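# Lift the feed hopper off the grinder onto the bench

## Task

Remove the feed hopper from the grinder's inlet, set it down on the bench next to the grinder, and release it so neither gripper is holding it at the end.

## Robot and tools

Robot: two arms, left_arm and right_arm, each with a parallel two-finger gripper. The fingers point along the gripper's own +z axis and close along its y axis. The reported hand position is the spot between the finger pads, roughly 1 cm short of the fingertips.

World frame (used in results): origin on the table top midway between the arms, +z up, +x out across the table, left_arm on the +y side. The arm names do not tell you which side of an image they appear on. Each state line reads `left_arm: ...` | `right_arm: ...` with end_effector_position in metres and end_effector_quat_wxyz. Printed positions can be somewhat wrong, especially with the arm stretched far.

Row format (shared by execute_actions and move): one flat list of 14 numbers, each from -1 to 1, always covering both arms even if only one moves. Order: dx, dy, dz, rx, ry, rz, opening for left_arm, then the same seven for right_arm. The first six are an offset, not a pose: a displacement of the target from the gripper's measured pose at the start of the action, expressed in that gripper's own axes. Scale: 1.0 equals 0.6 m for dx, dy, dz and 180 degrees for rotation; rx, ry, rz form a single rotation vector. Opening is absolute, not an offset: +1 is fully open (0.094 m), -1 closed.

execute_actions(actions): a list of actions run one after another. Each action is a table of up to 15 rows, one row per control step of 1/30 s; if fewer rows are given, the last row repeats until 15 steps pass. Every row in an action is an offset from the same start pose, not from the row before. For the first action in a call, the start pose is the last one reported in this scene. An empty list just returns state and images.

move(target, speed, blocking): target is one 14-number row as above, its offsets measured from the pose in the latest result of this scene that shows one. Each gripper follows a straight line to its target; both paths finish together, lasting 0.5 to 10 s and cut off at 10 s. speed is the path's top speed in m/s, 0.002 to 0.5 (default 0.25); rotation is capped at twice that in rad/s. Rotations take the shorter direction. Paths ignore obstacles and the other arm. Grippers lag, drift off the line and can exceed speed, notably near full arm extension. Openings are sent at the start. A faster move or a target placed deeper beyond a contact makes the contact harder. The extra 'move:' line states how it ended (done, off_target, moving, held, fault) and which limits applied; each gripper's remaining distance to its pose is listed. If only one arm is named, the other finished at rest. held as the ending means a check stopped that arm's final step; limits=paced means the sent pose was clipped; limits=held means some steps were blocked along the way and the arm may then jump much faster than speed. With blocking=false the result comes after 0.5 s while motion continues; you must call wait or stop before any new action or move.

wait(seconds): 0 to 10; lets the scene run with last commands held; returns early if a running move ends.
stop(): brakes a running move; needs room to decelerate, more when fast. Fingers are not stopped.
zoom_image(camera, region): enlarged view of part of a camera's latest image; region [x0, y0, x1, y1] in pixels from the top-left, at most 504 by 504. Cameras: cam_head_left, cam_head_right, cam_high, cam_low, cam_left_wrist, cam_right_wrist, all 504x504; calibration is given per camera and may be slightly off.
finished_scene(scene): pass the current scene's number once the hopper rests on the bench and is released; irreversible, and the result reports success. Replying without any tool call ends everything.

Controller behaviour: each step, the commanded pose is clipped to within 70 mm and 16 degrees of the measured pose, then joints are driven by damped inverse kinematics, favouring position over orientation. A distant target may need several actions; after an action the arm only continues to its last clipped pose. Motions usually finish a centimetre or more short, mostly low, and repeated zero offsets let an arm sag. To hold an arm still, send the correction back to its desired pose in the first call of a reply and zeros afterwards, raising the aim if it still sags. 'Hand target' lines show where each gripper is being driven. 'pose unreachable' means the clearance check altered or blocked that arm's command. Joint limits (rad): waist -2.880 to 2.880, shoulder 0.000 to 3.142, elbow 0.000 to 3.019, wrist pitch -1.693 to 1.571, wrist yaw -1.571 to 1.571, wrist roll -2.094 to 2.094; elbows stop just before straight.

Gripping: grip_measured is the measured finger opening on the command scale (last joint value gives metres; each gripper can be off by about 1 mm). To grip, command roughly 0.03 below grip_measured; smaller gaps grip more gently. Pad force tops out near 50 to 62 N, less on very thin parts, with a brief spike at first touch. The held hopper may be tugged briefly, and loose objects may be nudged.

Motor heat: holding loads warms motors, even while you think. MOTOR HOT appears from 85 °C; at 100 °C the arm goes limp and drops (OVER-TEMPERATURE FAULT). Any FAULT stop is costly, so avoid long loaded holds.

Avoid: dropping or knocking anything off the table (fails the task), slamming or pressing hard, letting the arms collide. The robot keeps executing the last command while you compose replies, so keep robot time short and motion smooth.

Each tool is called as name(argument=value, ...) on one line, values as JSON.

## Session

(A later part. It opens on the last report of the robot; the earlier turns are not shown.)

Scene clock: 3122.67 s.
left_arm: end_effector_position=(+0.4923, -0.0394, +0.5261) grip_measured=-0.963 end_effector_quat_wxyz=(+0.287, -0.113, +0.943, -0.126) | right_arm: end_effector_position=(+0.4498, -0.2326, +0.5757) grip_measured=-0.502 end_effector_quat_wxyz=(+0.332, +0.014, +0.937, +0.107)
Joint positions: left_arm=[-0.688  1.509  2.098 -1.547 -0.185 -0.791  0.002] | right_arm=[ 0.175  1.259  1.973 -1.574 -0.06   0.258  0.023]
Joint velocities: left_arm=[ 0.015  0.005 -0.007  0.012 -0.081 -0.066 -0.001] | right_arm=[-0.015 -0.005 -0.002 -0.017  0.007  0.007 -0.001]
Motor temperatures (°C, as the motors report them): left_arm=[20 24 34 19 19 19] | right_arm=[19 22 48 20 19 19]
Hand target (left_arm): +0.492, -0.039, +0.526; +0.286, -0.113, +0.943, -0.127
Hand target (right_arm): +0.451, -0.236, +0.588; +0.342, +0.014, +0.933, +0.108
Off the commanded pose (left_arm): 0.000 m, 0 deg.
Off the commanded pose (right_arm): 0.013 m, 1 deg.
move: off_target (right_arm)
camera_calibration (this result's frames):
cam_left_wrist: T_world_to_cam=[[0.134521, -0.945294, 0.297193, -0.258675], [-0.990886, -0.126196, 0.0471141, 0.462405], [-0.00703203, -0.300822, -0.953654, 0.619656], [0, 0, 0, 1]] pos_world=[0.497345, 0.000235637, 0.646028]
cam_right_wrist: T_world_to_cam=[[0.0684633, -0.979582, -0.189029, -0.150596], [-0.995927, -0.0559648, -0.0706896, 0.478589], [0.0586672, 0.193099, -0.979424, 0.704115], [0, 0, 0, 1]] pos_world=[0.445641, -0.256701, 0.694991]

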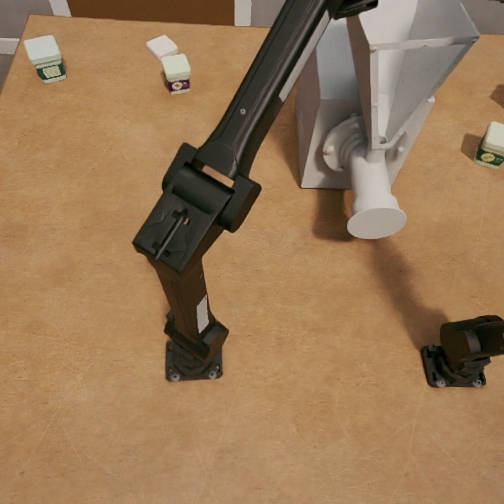

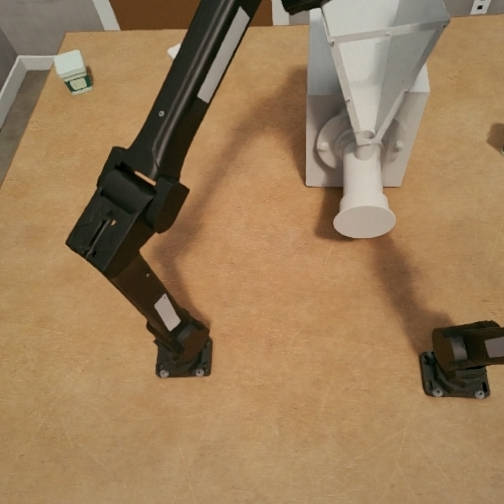

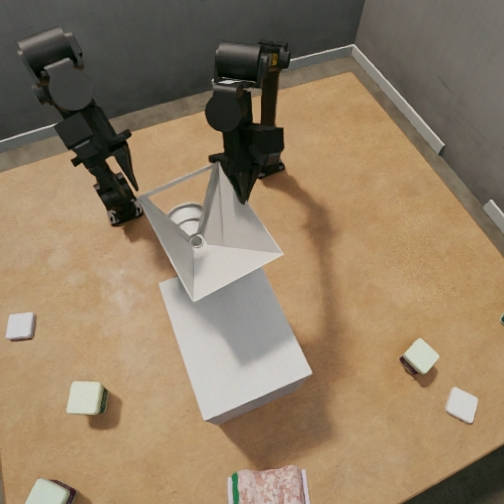

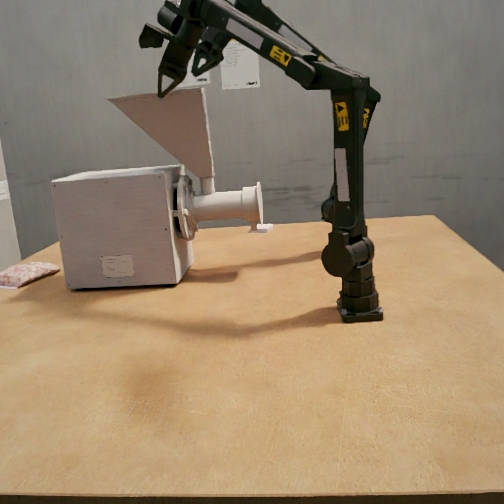

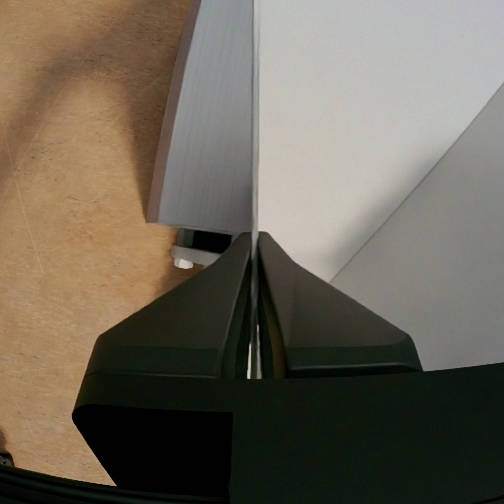

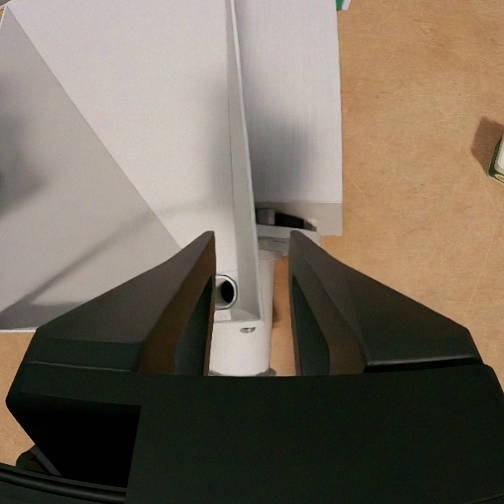

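move(target=[-0.0089,-0.0054,-0.0131,0.007,-0.006,-0.0023,-0.98,0.219,0.043,-0.044,0.035,-0.381,-0.0642,1.0], speed=0.25)

Scene clock: 3150.63 s.
left_arm: end_effector_position=(+0.4926, -0.0395, +0.5263) grip_measured=-0.963 end_effector_quat_wxyz=(+0.287, -0.113, +0.943, -0.127) | right_arm: end_effector_position=(+0.3340, -0.1969, +0.5169) grip_measured=+1.000 end_effector_quat_wxyz=(+0.808, -0.005, +0.589, -0.009)
Joint positions: left_arm=[-0.688  1.509  2.098 -1.545 -0.185 -0.791  0.002] | right_arm=[ 0.767  0.561  0.676  0.318  0.753 -0.327  0.094]
Joint velocities: left_arm=[-0.015 -0.015 -0.007  0.012  0.007 -0.022  0.   ] | right_arm=[-0.005 -0.024  0.007  0.007  0.022 -0.037  0.   ]
Motor temperatures (°C, as the motors report them): left_arm=[20 24 32 19 19 19] | right_arm=[19 22 45 19 19 19]
Hand target (left_arm): +0.492, -0.040, +0.536; +0.296, -0.114, +0.938, -0.137
Hand target (right_arm): +0.332, -0.195, +0.519; +0.810, -0.006, +0.586, -0.008
Off the commanded pose (left_arm): 0.010 m, 2 deg.
Off the commanded pose (right_arm): 0.006 m, 1 deg.
move: done
camera_calibration (this result's frames):
cam_left_wrist: T_world_to_cam=[[0.134149, -0.945033, 0.298188, -0.259267], [-0.990944, -0.126156, 0.045986, 0.463243], [-0.00584025, -0.301657, -0.953399, 0.619054], [0, 0, 0, 1]] pos_world=[0.497443, 0.000166653, 0.646213]
cam_right_wrist: T_world_to_cam=[[-0.0210364, -0.99859, 0.0487456, -0.215525], [-0.302743, -0.0401049, -0.952228, 0.588429], [0.95284, -0.0347889, -0.301472, -0.047568], [0, 0, 0, 1]] pos_world=[0.218934, -0.193277, 0.556484]

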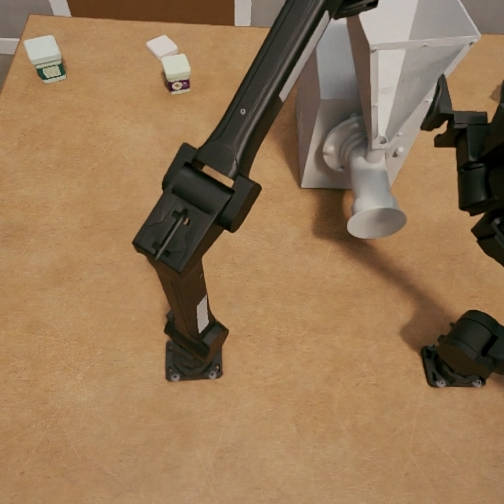

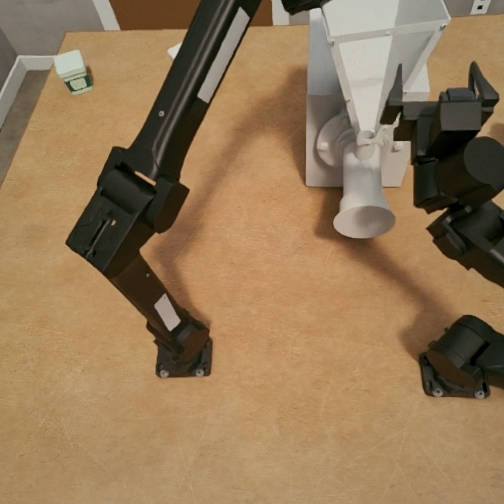

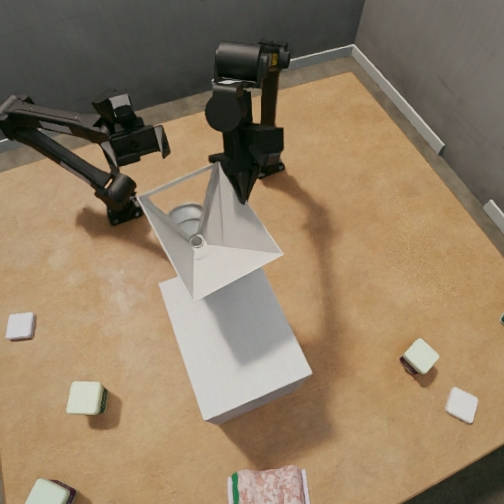

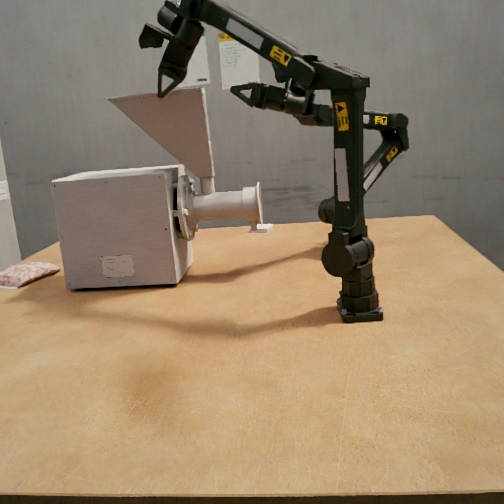

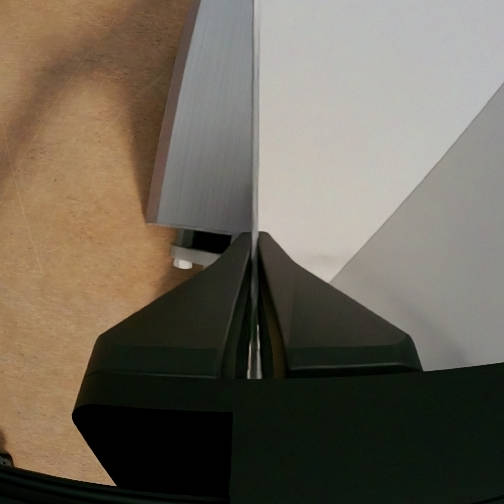

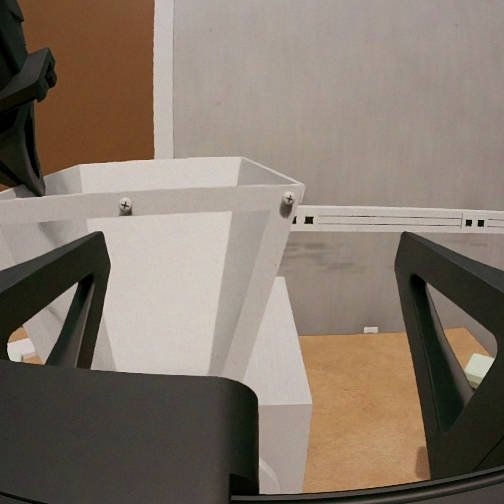

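zoom_image(camera="cam_low", region=[180, 50, 340, 150])

Region (180, 50, 340, 150) of cam_low's 504x504 image, scaled by 3.150, with more detail than that image has; it fills the top 315 rows of this view, and the rest is white.

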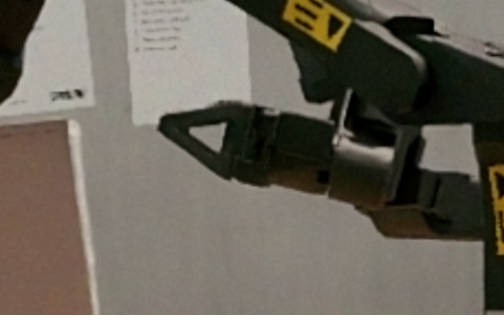

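zoom_image(camera="cam_low", region=[90, 70, 290, 250])

zoom_image(camera="cam_low", region=[170, 150, 270, 240])

Region (90, 70, 290, 250) of cam_low's 504x504 image, scaled by 2.520, with more detail than that image has; it fills the top 454 rows of this view, and the rest is white.

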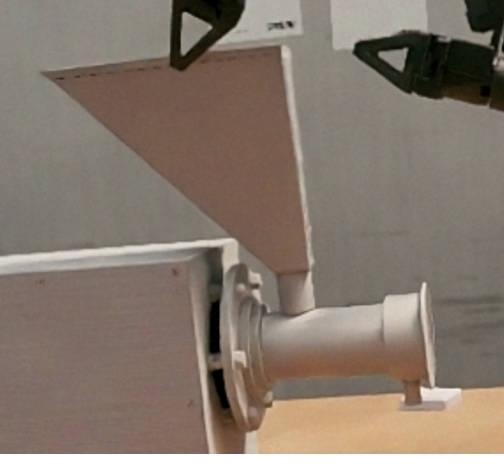

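Region (170, 150, 270, 240) of cam_low's 504x504 image, scaled by 5.040, with more detail than that image has; it fills the top 454 rows of this view, and the rest is white.

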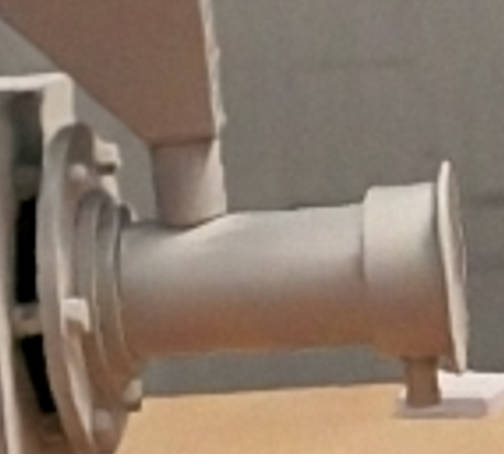

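zoom_image(camera="cam_low", region=[130, 0, 290, 120])

Region (130, 0, 290, 120) of cam_low's 504x504 image, scaled by 3.150, with more detail than that image has; it fills the top 378 rows of this view, and the rest is white.

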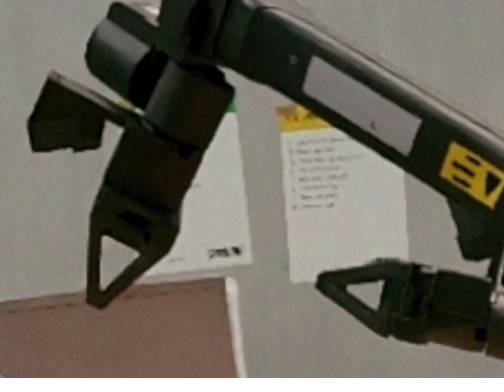

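move(target=[-0.0089,-0.0054,-0.0131,0.007,-0.006,-0.0023,-0.98,0.252,0.103,-0.0705,-0.0157,0.0433,0.0028,1.0], speed=0.2)

Scene clock: 3271.97 s.
left_arm: end_effector_position=(+0.4926, -0.0396, +0.5264) grip_measured=-0.963 end_effector_quat_wxyz=(+0.287, -0.113, +0.943, -0.127) | right_arm: end_effector_position=(+0.3434, -0.1368, +0.3545) grip_measured=+1.000 end_effector_quat_wxyz=(+0.763, -0.030, +0.646, -0.002)
Joint positions: left_arm=[-0.688  1.509  2.098 -1.545 -0.185 -0.791  0.002] | right_arm=[ 0.918  0.773  0.408  0.627  0.889 -0.255  0.094]
Joint velocities: left_arm=[ 0.005 -0.005 -0.002  0.002  0.007  0.022 -0.001] | right_arm=[-0.015 -0.005 -0.002 -0.012 -0.066 -0.022  0.   ]
Motor temperatures (°C, as the motors report them): left_arm=[20 24 31 19 19 19] | right_arm=[19 21 43 19 19 19]
Hand target (left_arm): +0.493, -0.040, +0.536; +0.296, -0.114, +0.938, -0.137
Hand target (right_arm): +0.341, -0.135, +0.360; +0.766, -0.023, +0.642, +0.008
Off the commanded pose (left_arm): 0.010 m, 2 deg.
Off the commanded pose (right_arm): 0.005 m, 2 deg.
move: done
camera_calibration (this result's frames):
cam_left_wrist: T_world_to_cam=[[0.133901, -0.944921, 0.298654, -0.259497], [-0.990978, -0.125916, 0.0459133, 0.463323], [-0.00577922, -0.302107, -0.953256, 0.618943], [0, 0, 0, 1]] pos_world=[0.497467, 0.000122174, 0.646238]
cam_right_wrist: T_world_to_cam=[[0.0273225, -0.996479, 0.0792697, -0.174554], [-0.435763, -0.0832411, -0.896204, 0.458937], [0.899646, -0.0100563, -0.436503, -0.0338165], [0, 0, 0, 1]] pos_world=[0.23518, -0.136077, 0.410377]

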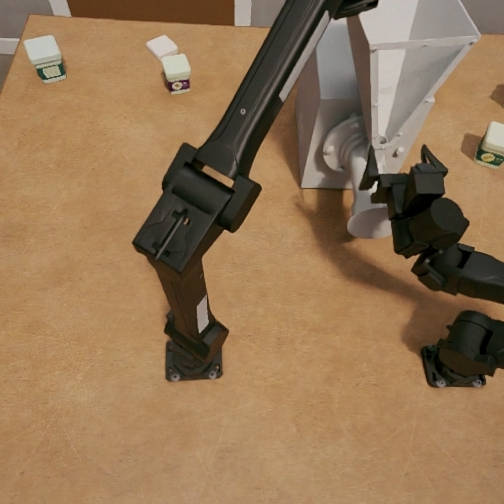

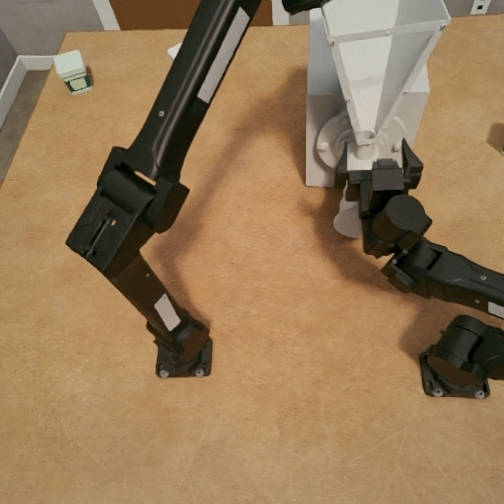

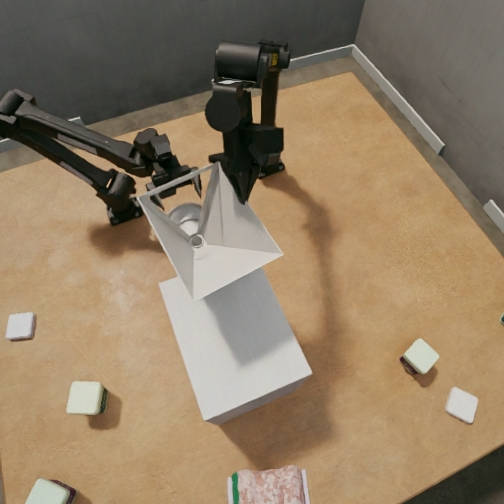

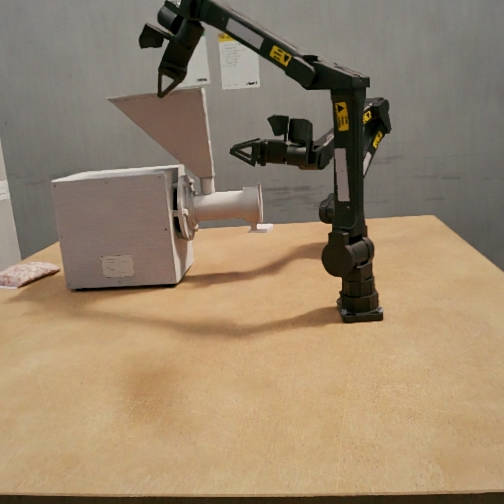

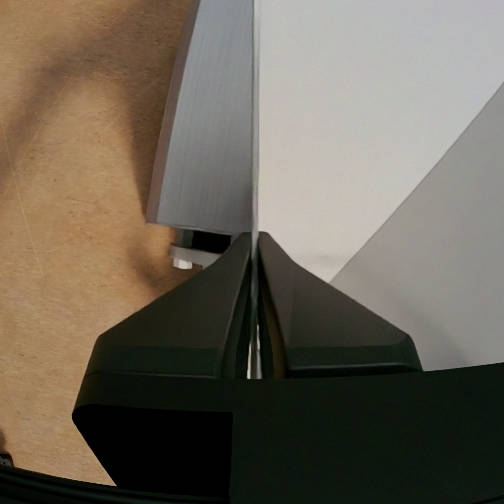

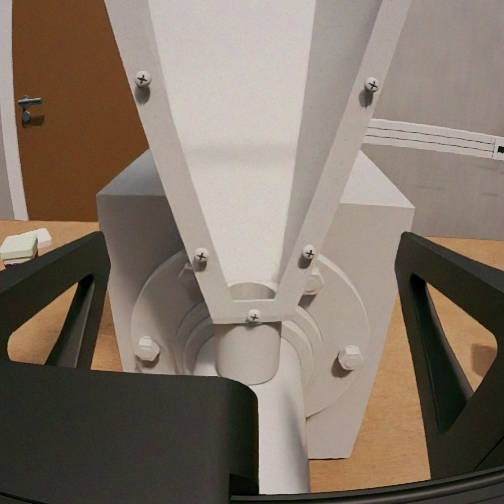

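move(target=[-0.0089,-0.0054,-0.0131,0.007,-0.006,-0.0023,-0.98,0.049,0.0012,0.0206,0,0,0,1.0], speed=0.1)

Scene clock: 3296.70 s.
left_arm: end_effector_position=(+0.4926, -0.0396, +0.5264) grip_measured=-0.963 end_effector_quat_wxyz=(+0.287, -0.113, +0.943, -0.127) | right_arm: end_effector_position=(+0.3590, -0.1339, +0.3257) grip_measured=+1.000 end_effector_quat_wxyz=(+0.760, -0.038, +0.649, -0.005)
Joint positions: left_arm=[-0.688  1.509  2.098 -1.545 -0.185 -0.791  0.002] | right_arm=[ 0.869  0.868  0.374  0.727  0.835 -0.239  0.094]
Joint velocities: left_arm=[-0.015 -0.005 -0.007  0.007 -0.037 -0.037 -0.001] | right_arm=[ 0.005 -0.005  0.017  0.002  0.066 -0.037  0.   ]
Motor temperatures (°C, as the motors report them): left_arm=[20 24 31 19 19 19] | right_arm=[19 21 43 19 19 19]
Hand target (left_arm): +0.493, -0.040, +0.536; +0.297, -0.114, +0.938, -0.137
Hand target (right_arm): +0.361, -0.136, +0.327; +0.762, -0.030, +0.647, -0.002
Off the commanded pose (left_arm): 0.010 m, 2 deg.
Off the commanded pose (right_arm): 0.004 m, 1 deg.
move: done
camera_calibration (this result's frames):
cam_left_wrist: T_world_to_cam=[[0.133901, -0.944921, 0.298654, -0.259497], [-0.990978, -0.125916, 0.0459133, 0.463323], [-0.00577922, -0.302107, -0.953256, 0.618943], [0, 0, 0, 1]] pos_world=[0.497467, 0.000122174, 0.646238]
cam_right_wrist: T_world_to_cam=[[0.0335646, -0.994963, 0.0944537, -0.176794], [-0.442558, -0.0995326, -0.891199, 0.438802], [0.896111, -0.0118885, -0.44367, -0.0570733], [0, 0, 0, 1]] pos_world=[0.251273, -0.132907, 0.382437]

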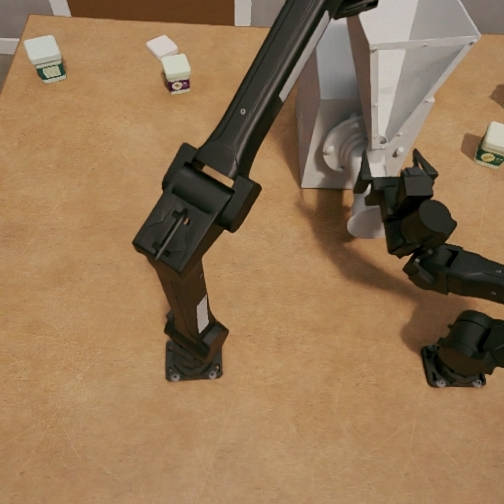

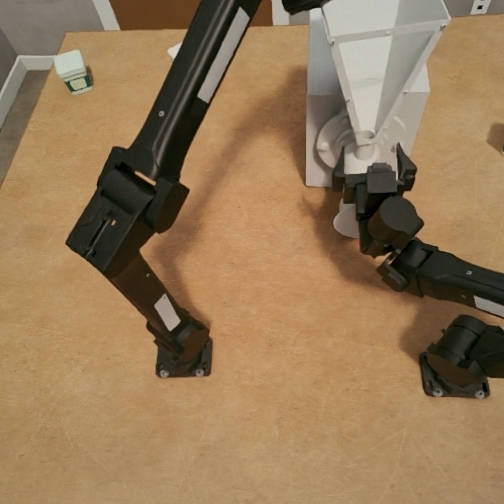

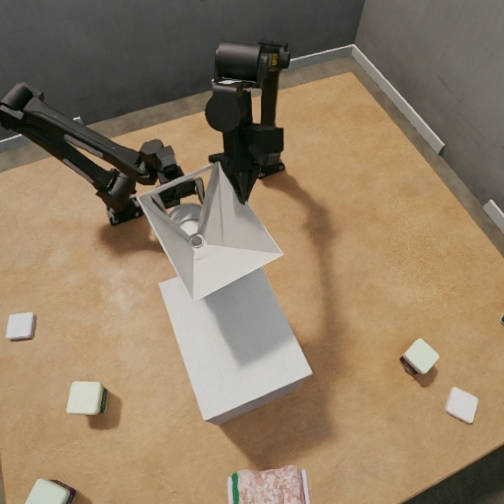

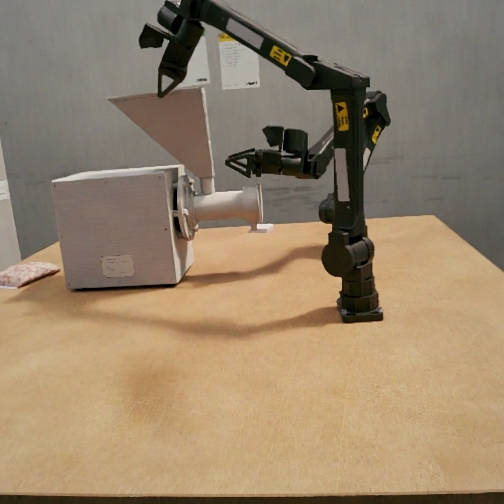

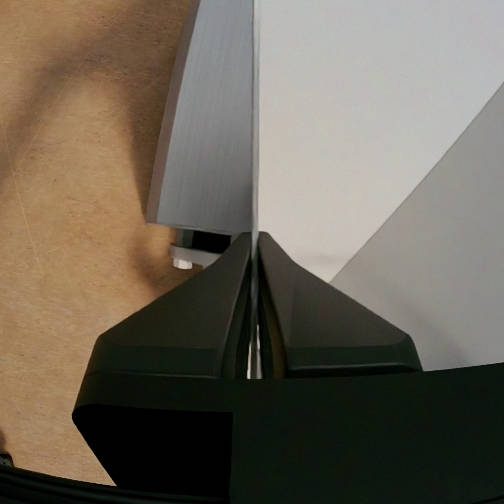

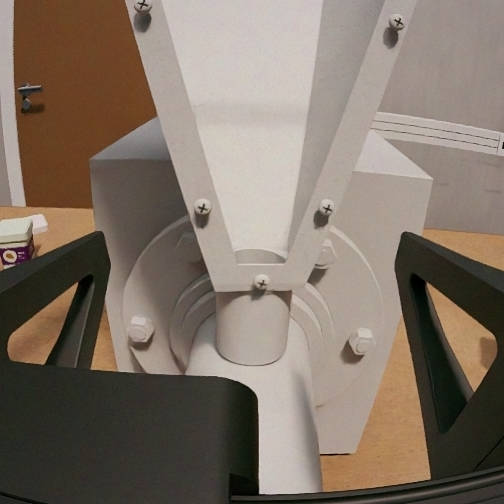

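zoom_image(camera="cam_right_wrist", region=[170, 190, 350, 380])

Region (170, 190, 350, 380) of cam_right_wrist's 504x504 image, scaled by 2.653, with more detail than that image has; it fills the left 477 columns of this view, and the rest is white.

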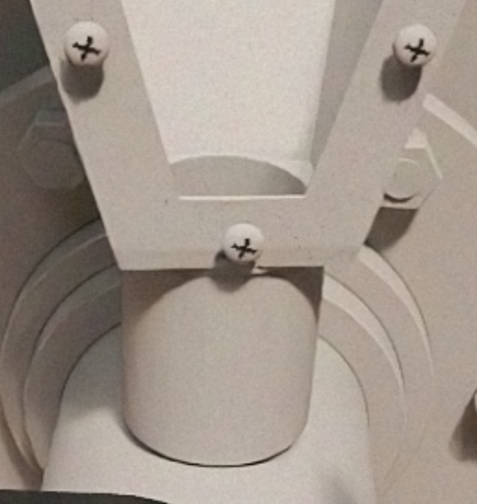

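move(target=[-0.0089,-0.0054,-0.0131,0.007,-0.006,-0.0023,-0.98,0.0223,-0.0092,0.0805,0,0,0.0207,1.0], speed=0.08)

Scene clock: 3332.77 s.
left_arm: end_effector_position=(+0.4926, -0.0396, +0.5264) grip_measured=-0.963 end_effector_quat_wxyz=(+0.287, -0.113, +0.943, -0.127) | right_arm: end_effector_position=(+0.3994, -0.1412, +0.3036) grip_measured=+1.000 end_effector_quat_wxyz=(+0.751, -0.030, +0.659, +0.014)
Joint positions: left_arm=[-0.688  1.509  2.098 -1.545 -0.185 -0.791  0.002] | right_arm=[ 0.724  0.981  0.387  0.761  0.685 -0.133  0.094]
Joint velocities: left_arm=[-0.024 -0.005 -0.007 -0.017 -0.051 -0.051  0.   ] | right_arm=[-0.015  0.005 -0.027 -0.002 -0.125  0.007  0.   ]
Motor temperatures (°C, as the motors report them): left_arm=[20 24 31 19 19 19] | right_arm=[19 21 42 19 19 19]
Hand target (left_arm): +0.493, -0.040, +0.536; +0.297, -0.114, +0.938, -0.137
Hand target (right_arm): +0.409, -0.139, +0.320; +0.759, -0.016, +0.651, +0.020
Off the commanded pose (left_arm): 0.010 m, 2 deg.
Off the commanded pose (right_arm): 0.020 m, 2 deg.
move: off_target (right_arm)
camera_calibration (this result's frames):
cam_left_wrist: T_world_to_cam=[[0.133901, -0.944921, 0.298654, -0.259497], [-0.990978, -0.125916, 0.0459133, 0.463323], [-0.00577922, -0.302107, -0.953256, 0.618943], [0, 0, 0, 1]] pos_world=[0.497467, 0.000122174, 0.646238]
cam_right_wrist: T_world_to_cam=[[0.0530072, -0.996946, 0.0573407, -0.180139], [-0.465942, -0.0754798, -0.88159, 0.446111], [0.883226, 0.0200131, -0.46852, -0.0859669], [0, 0, 0, 1]] pos_world=[0.293339, -0.144196, 0.363339]

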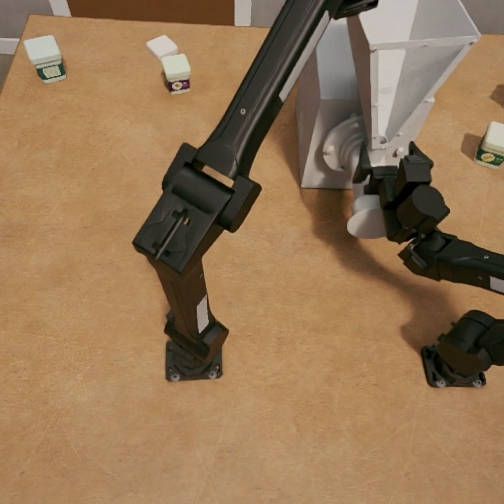

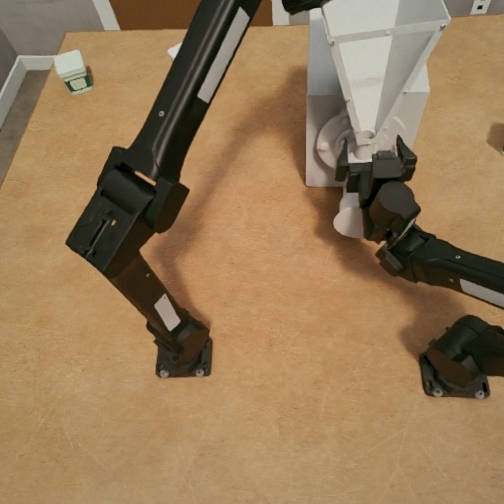

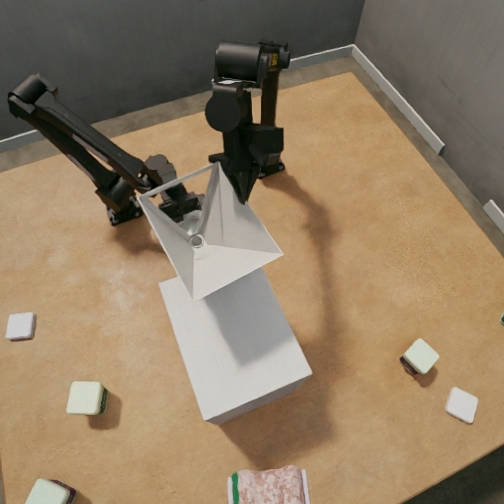

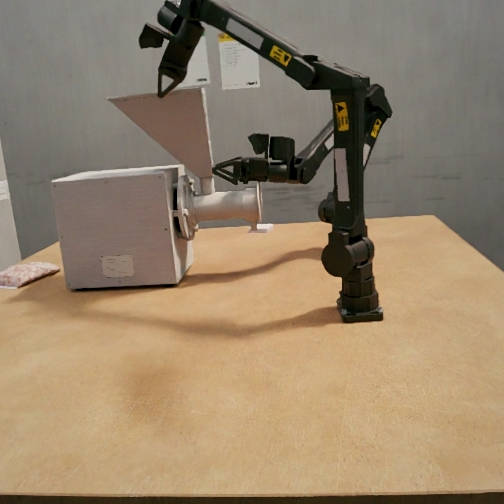

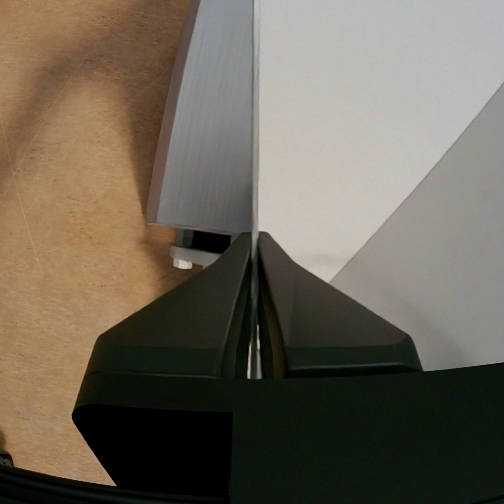

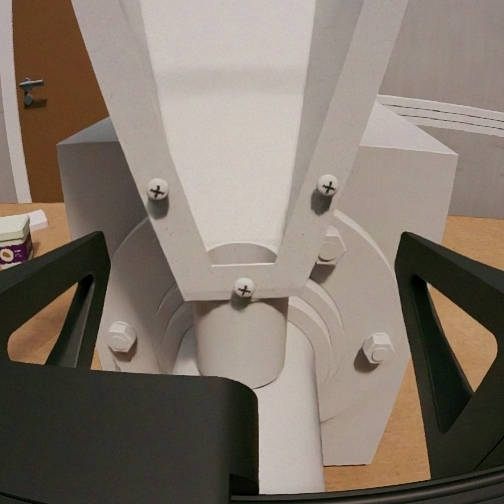

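move(target=[-0.0089,-0.0054,-0.0131,0.007,-0.006,-0.0023,-0.98,-0.0558,0.0025,0.0243,0,-0.0127,0,1.0], speed=0.05)

Scene clock: 3342.57 s.
left_arm: end_effector_position=(+0.4926, -0.0396, +0.5264) grip_measured=-0.963 end_effector_quat_wxyz=(+0.287, -0.113, +0.943, -0.127) | right_arm: end_effector_position=(+0.4003, -0.1409, +0.3102) grip_measured=+1.000 end_effector_quat_wxyz=(+0.751, -0.042, +0.659, +0.010)
Joint positions: left_arm=[-0.688  1.509  2.098 -1.545 -0.185 -0.791  0.002] | right_arm=[ 0.715  0.961  0.398  0.728  0.663 -0.152  0.094]
Joint velocities: left_arm=[-0.015 -0.005 -0.002 -0.002  0.081 -0.037 -0.001] | right_arm=[-0.024  0.005  0.012 -0.007 -0.022 -0.051  0.   ]
Motor temperatures (°C, as the motors report them): left_arm=[20 24 30 19 19 19] | right_arm=[19 21 43 19 19 19]
Hand target (left_arm): +0.493, -0.040, +0.536; +0.297, -0.114, +0.938, -0.137
Hand target (right_arm): +0.408, -0.140, +0.338; +0.764, -0.029, +0.644, +0.014
Off the commanded pose (left_arm): 0.010 m, 2 deg.
Off the commanded pose (right_arm): 0.030 m, 3 deg.
move: off_target (right_arm)
camera_calibration (this result's frames):
cam_left_wrist: T_world_to_cam=[[0.133901, -0.944921, 0.298654, -0.259497], [-0.990978, -0.125916, 0.0459133, 0.463323], [-0.00577922, -0.302107, -0.953256, 0.618943], [0, 0, 0, 1]] pos_world=[0.497467, 0.000122174, 0.646238]
cam_right_wrist: T_world_to_cam=[[0.0637918, -0.99469, 0.0807632, -0.191515], [-0.463291, -0.101196, -0.880409, 0.447282], [0.883907, 0.018746, -0.467287, -0.0845491], [0, 0, 0, 1]] pos_world=[0.294173, -0.14365, 0.36975]

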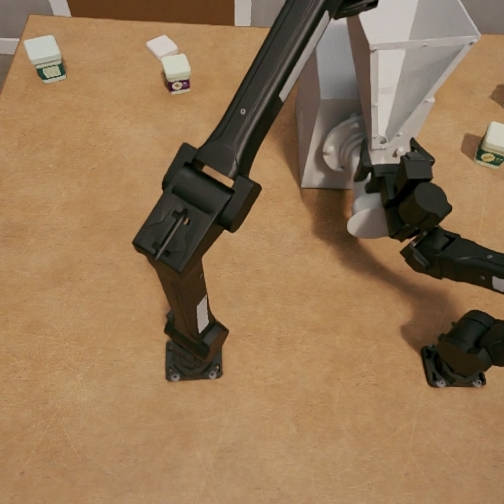

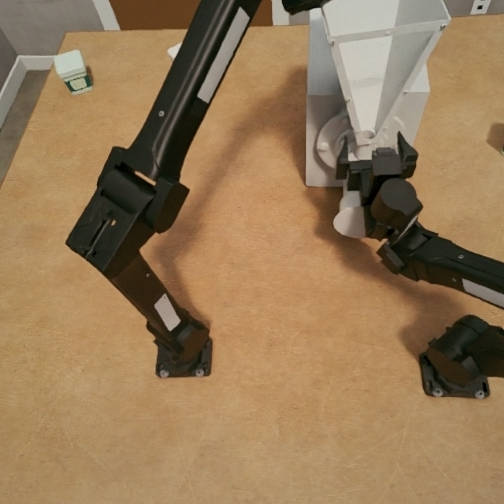

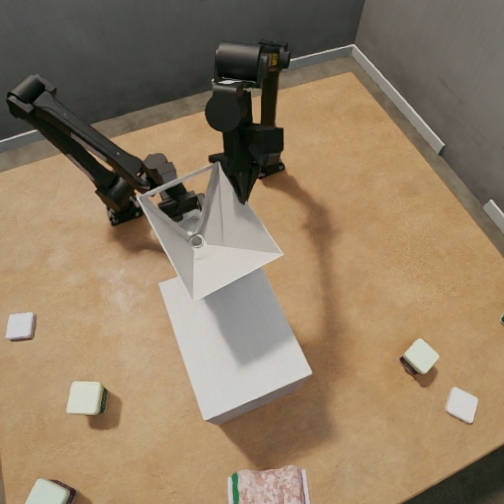

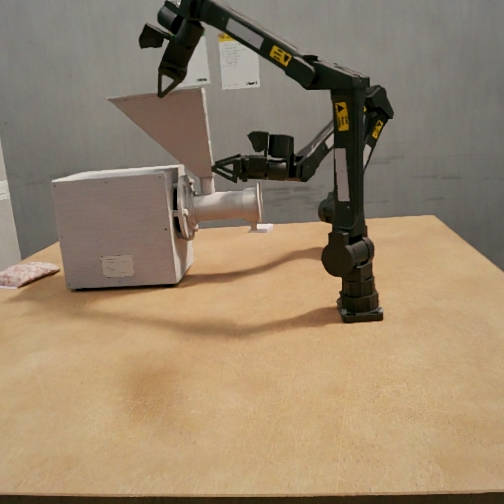

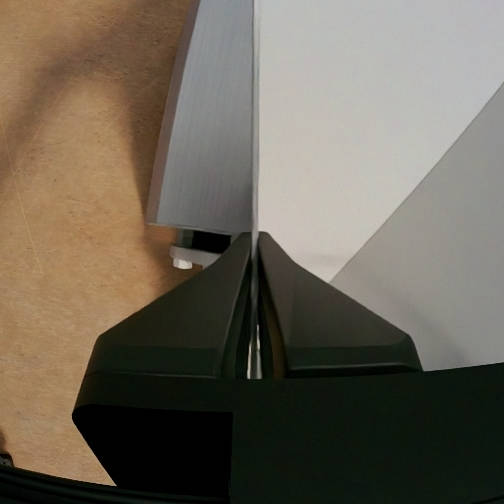

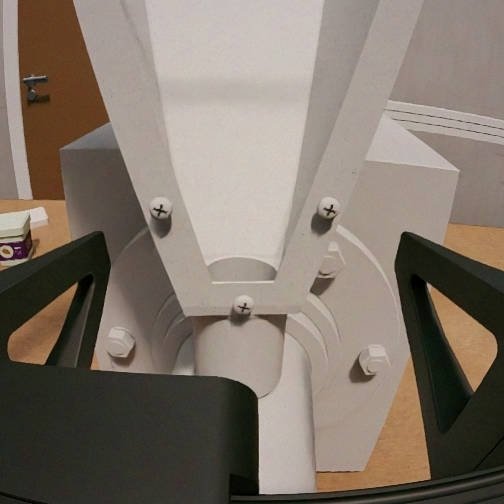

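execute_actions(actions=[[[-0.0089,-0.0054,-0.0131,0.007,-0.006,-0.0023,-0.98,-0.0760,0.0040,0.0230,0,-0.016,0.006,1.0]]])

Scene clock: 3347.70 s.
left_arm: end_effector_position=(+0.4926, -0.0396, +0.5264) grip_measured=-0.963 end_effector_quat_wxyz=(+0.287, -0.113, +0.943, -0.127) | right_arm: end_effector_position=(+0.3994, -0.1392, +0.3330) grip_measured=+1.000 end_effector_quat_wxyz=(+0.758, -0.045, +0.651, +0.015)
Joint positions: left_arm=[-0.688  1.509  2.098 -1.545 -0.185 -0.791  0.002] | right_arm=[ 0.715  0.919  0.431  0.676  0.649 -0.163  0.094]
Joint velocities: left_arm=[ 0.005 -0.015  0.007 -0.022 -0.022 -0.022  0.001] | right_arm=[ 0.005 -0.015  0.002 -0.012 -0.051 -0.051  0.   ]
Motor temperatures (°C, as the motors report them): left_arm=[20 24 30 19 19 19] | right_arm=[19 21 44 19 19 19]
Hand target (left_arm): +0.493, -0.040, +0.536; +0.297, -0.114, +0.938, -0.138
Hand target (right_arm): +0.406, -0.137, +0.357; +0.768, -0.036, +0.640, +0.018
Off the commanded pose (left_arm): 0.010 m, 2 deg.
Off the commanded pose (right_arm): 0.026 m, 2 deg.
camera_calibration (this result's frames):
cam_left_wrist: T_world_to_cam=[[0.133901, -0.944921, 0.298654, -0.259497], [-0.990978, -0.125916, 0.0459133, 0.463323], [-0.00577922, -0.302107, -0.953256, 0.618943], [0, 0, 0, 1]] pos_world=[0.497467, 0.000122174, 0.646238]
cam_right_wrist: T_world_to_cam=[[0.0742582, -0.994163, 0.0782693, -0.194907], [-0.444738, -0.103263, -0.889688, 0.462508], [0.892577, 0.0312573, -0.44981, -0.0806192], [0, 0, 0, 1]] pos_world=[0.292127, -0.14349, 0.39048]

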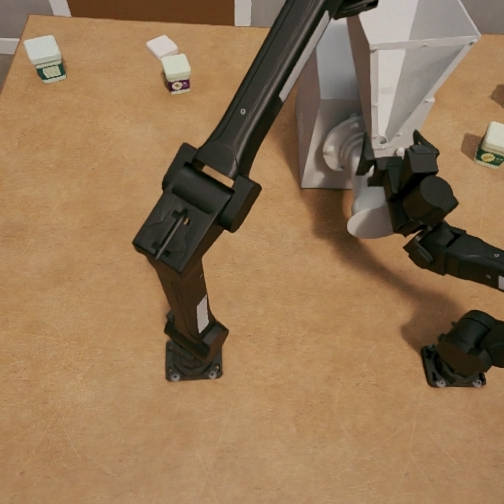

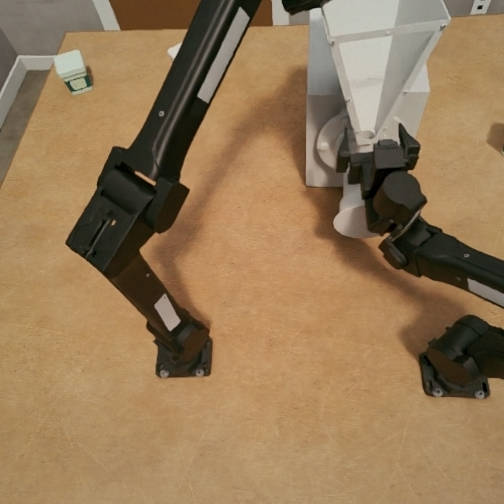

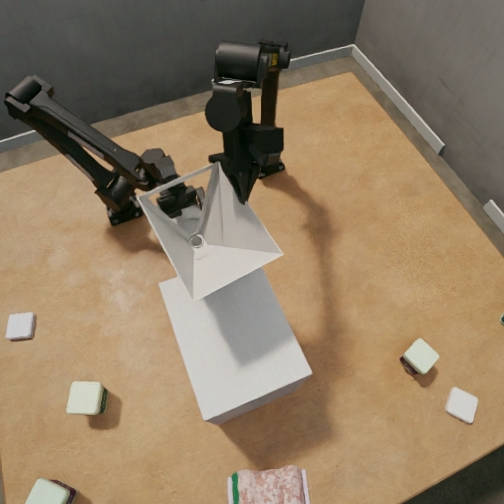

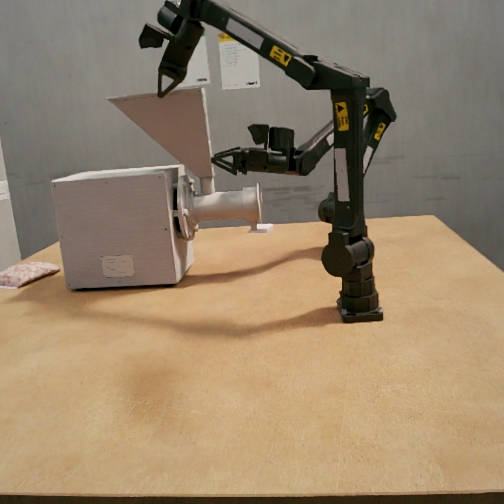

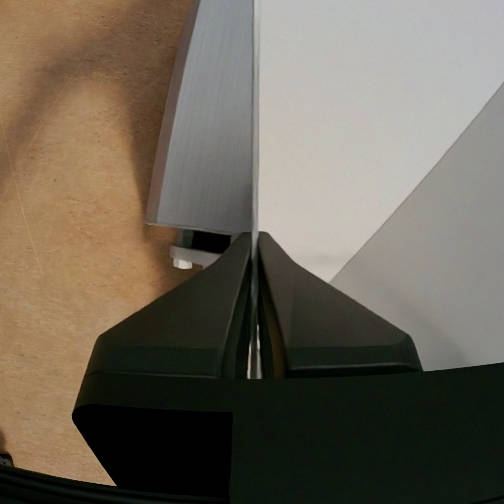

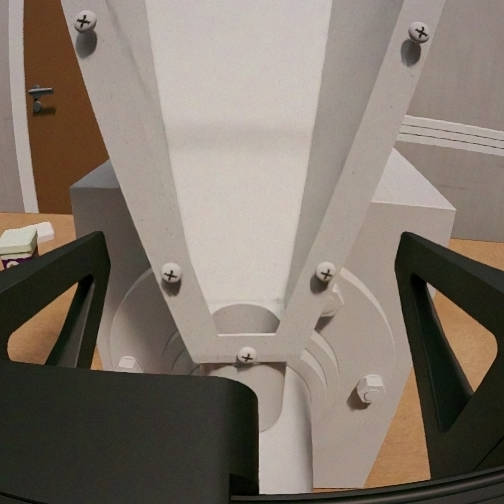

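move(target=[-0.0089,-0.0054,-0.0131,0.007,-0.006,-0.0023,-0.98,0.0067,0.0015,0.1006,0,-0.01,0.014,1.0], speed=0.1)

Scene clock: 3361.77 s.
left_arm: end_effector_position=(+0.4926, -0.0396, +0.5264) grip_measured=-0.963 end_effector_quat_wxyz=(+0.287, -0.113, +0.943, -0.127) | right_arm: end_effector_position=(+0.4497, -0.1368, +0.3115) grip_measured=+1.000 end_effector_quat_wxyz=(+0.751, -0.046, +0.658, +0.022)
Joint positions: left_arm=[-0.688  1.509  2.098 -1.545 -0.185 -0.791  0.002] | right_arm=[ 0.601  1.1    0.484  0.768  0.528 -0.117  0.094]
Joint velocities: left_arm=[-0.005  0.005 -0.007  0.017  0.022 -0.022  0.001] | right_arm=[-0.005 -0.005  0.002 -0.007  0.022 -0.037  0.   ]
Motor temperatures (°C, as the motors report them): left_arm=[20 24 30 19 19 19] | right_arm=[19 21 45 19 19 19]
Hand target (left_arm): +0.493, -0.040, +0.536; +0.297, -0.114, +0.938, -0.137
Hand target (right_arm): +0.458, -0.135, +0.338; +0.767, -0.029, +0.640, +0.033
Off the commanded pose (left_arm): 0.010 m, 2 deg.
Off the commanded pose (right_arm): 0.028 m, 4 deg.
move: off_target (right_arm)
camera_calibration (this result's frames):
cam_left_wrist: T_world_to_cam=[[0.133901, -0.944921, 0.298654, -0.259497], [-0.990978, -0.125916, 0.0459133, 0.463323], [-0.00577922, -0.302107, -0.953256, 0.618943], [0, 0, 0, 1]] pos_world=[0.497467, 0.000122174, 0.646238]
cam_right_wrist: T_world_to_cam=[[0.0874882, -0.993649, 0.0707704, -0.198059], [-0.460481, -0.103337, -0.881634, 0.470553], [0.883347, 0.0445441, -0.466597, -0.124049], [0, 0, 0, 1]] pos_world=[0.343587, -0.14265, 0.370991]

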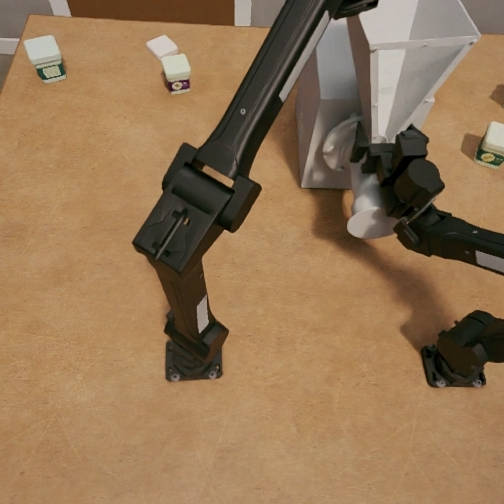

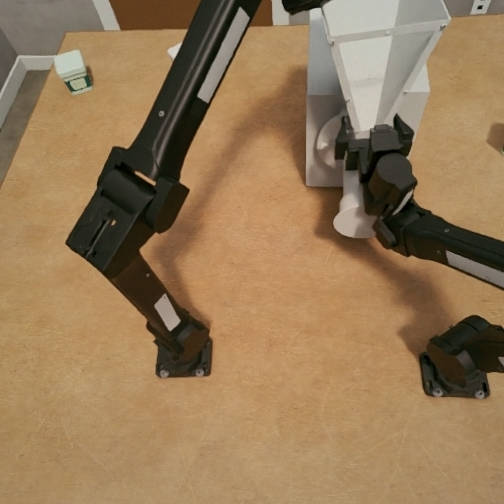

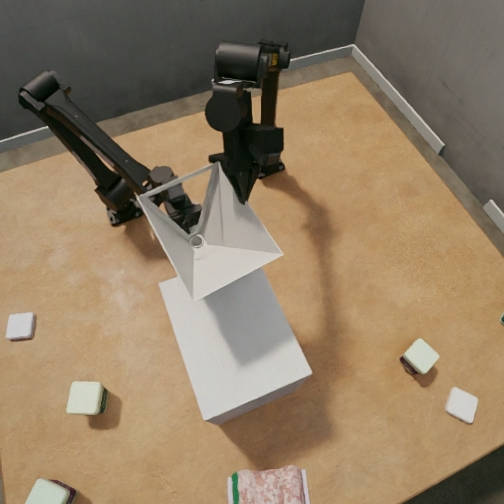

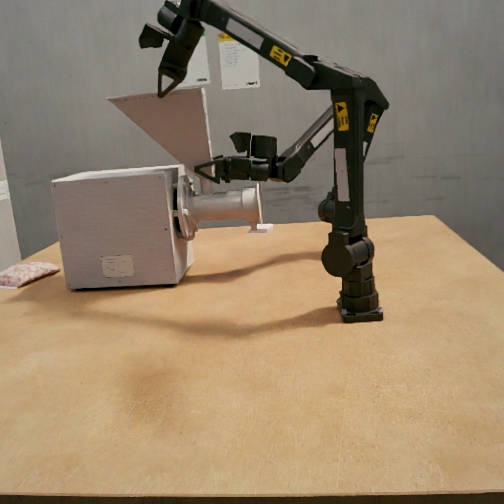

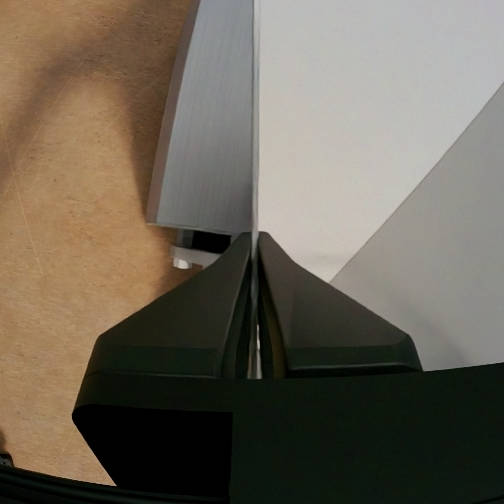

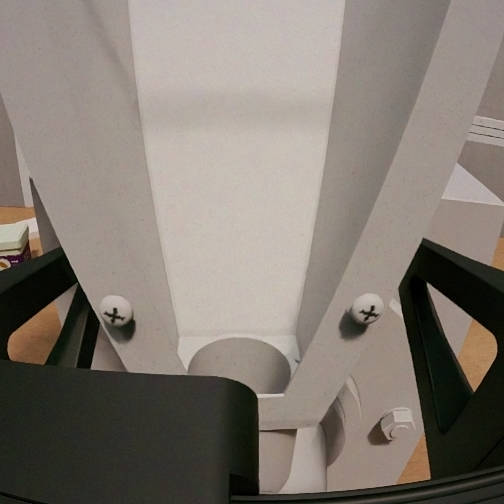

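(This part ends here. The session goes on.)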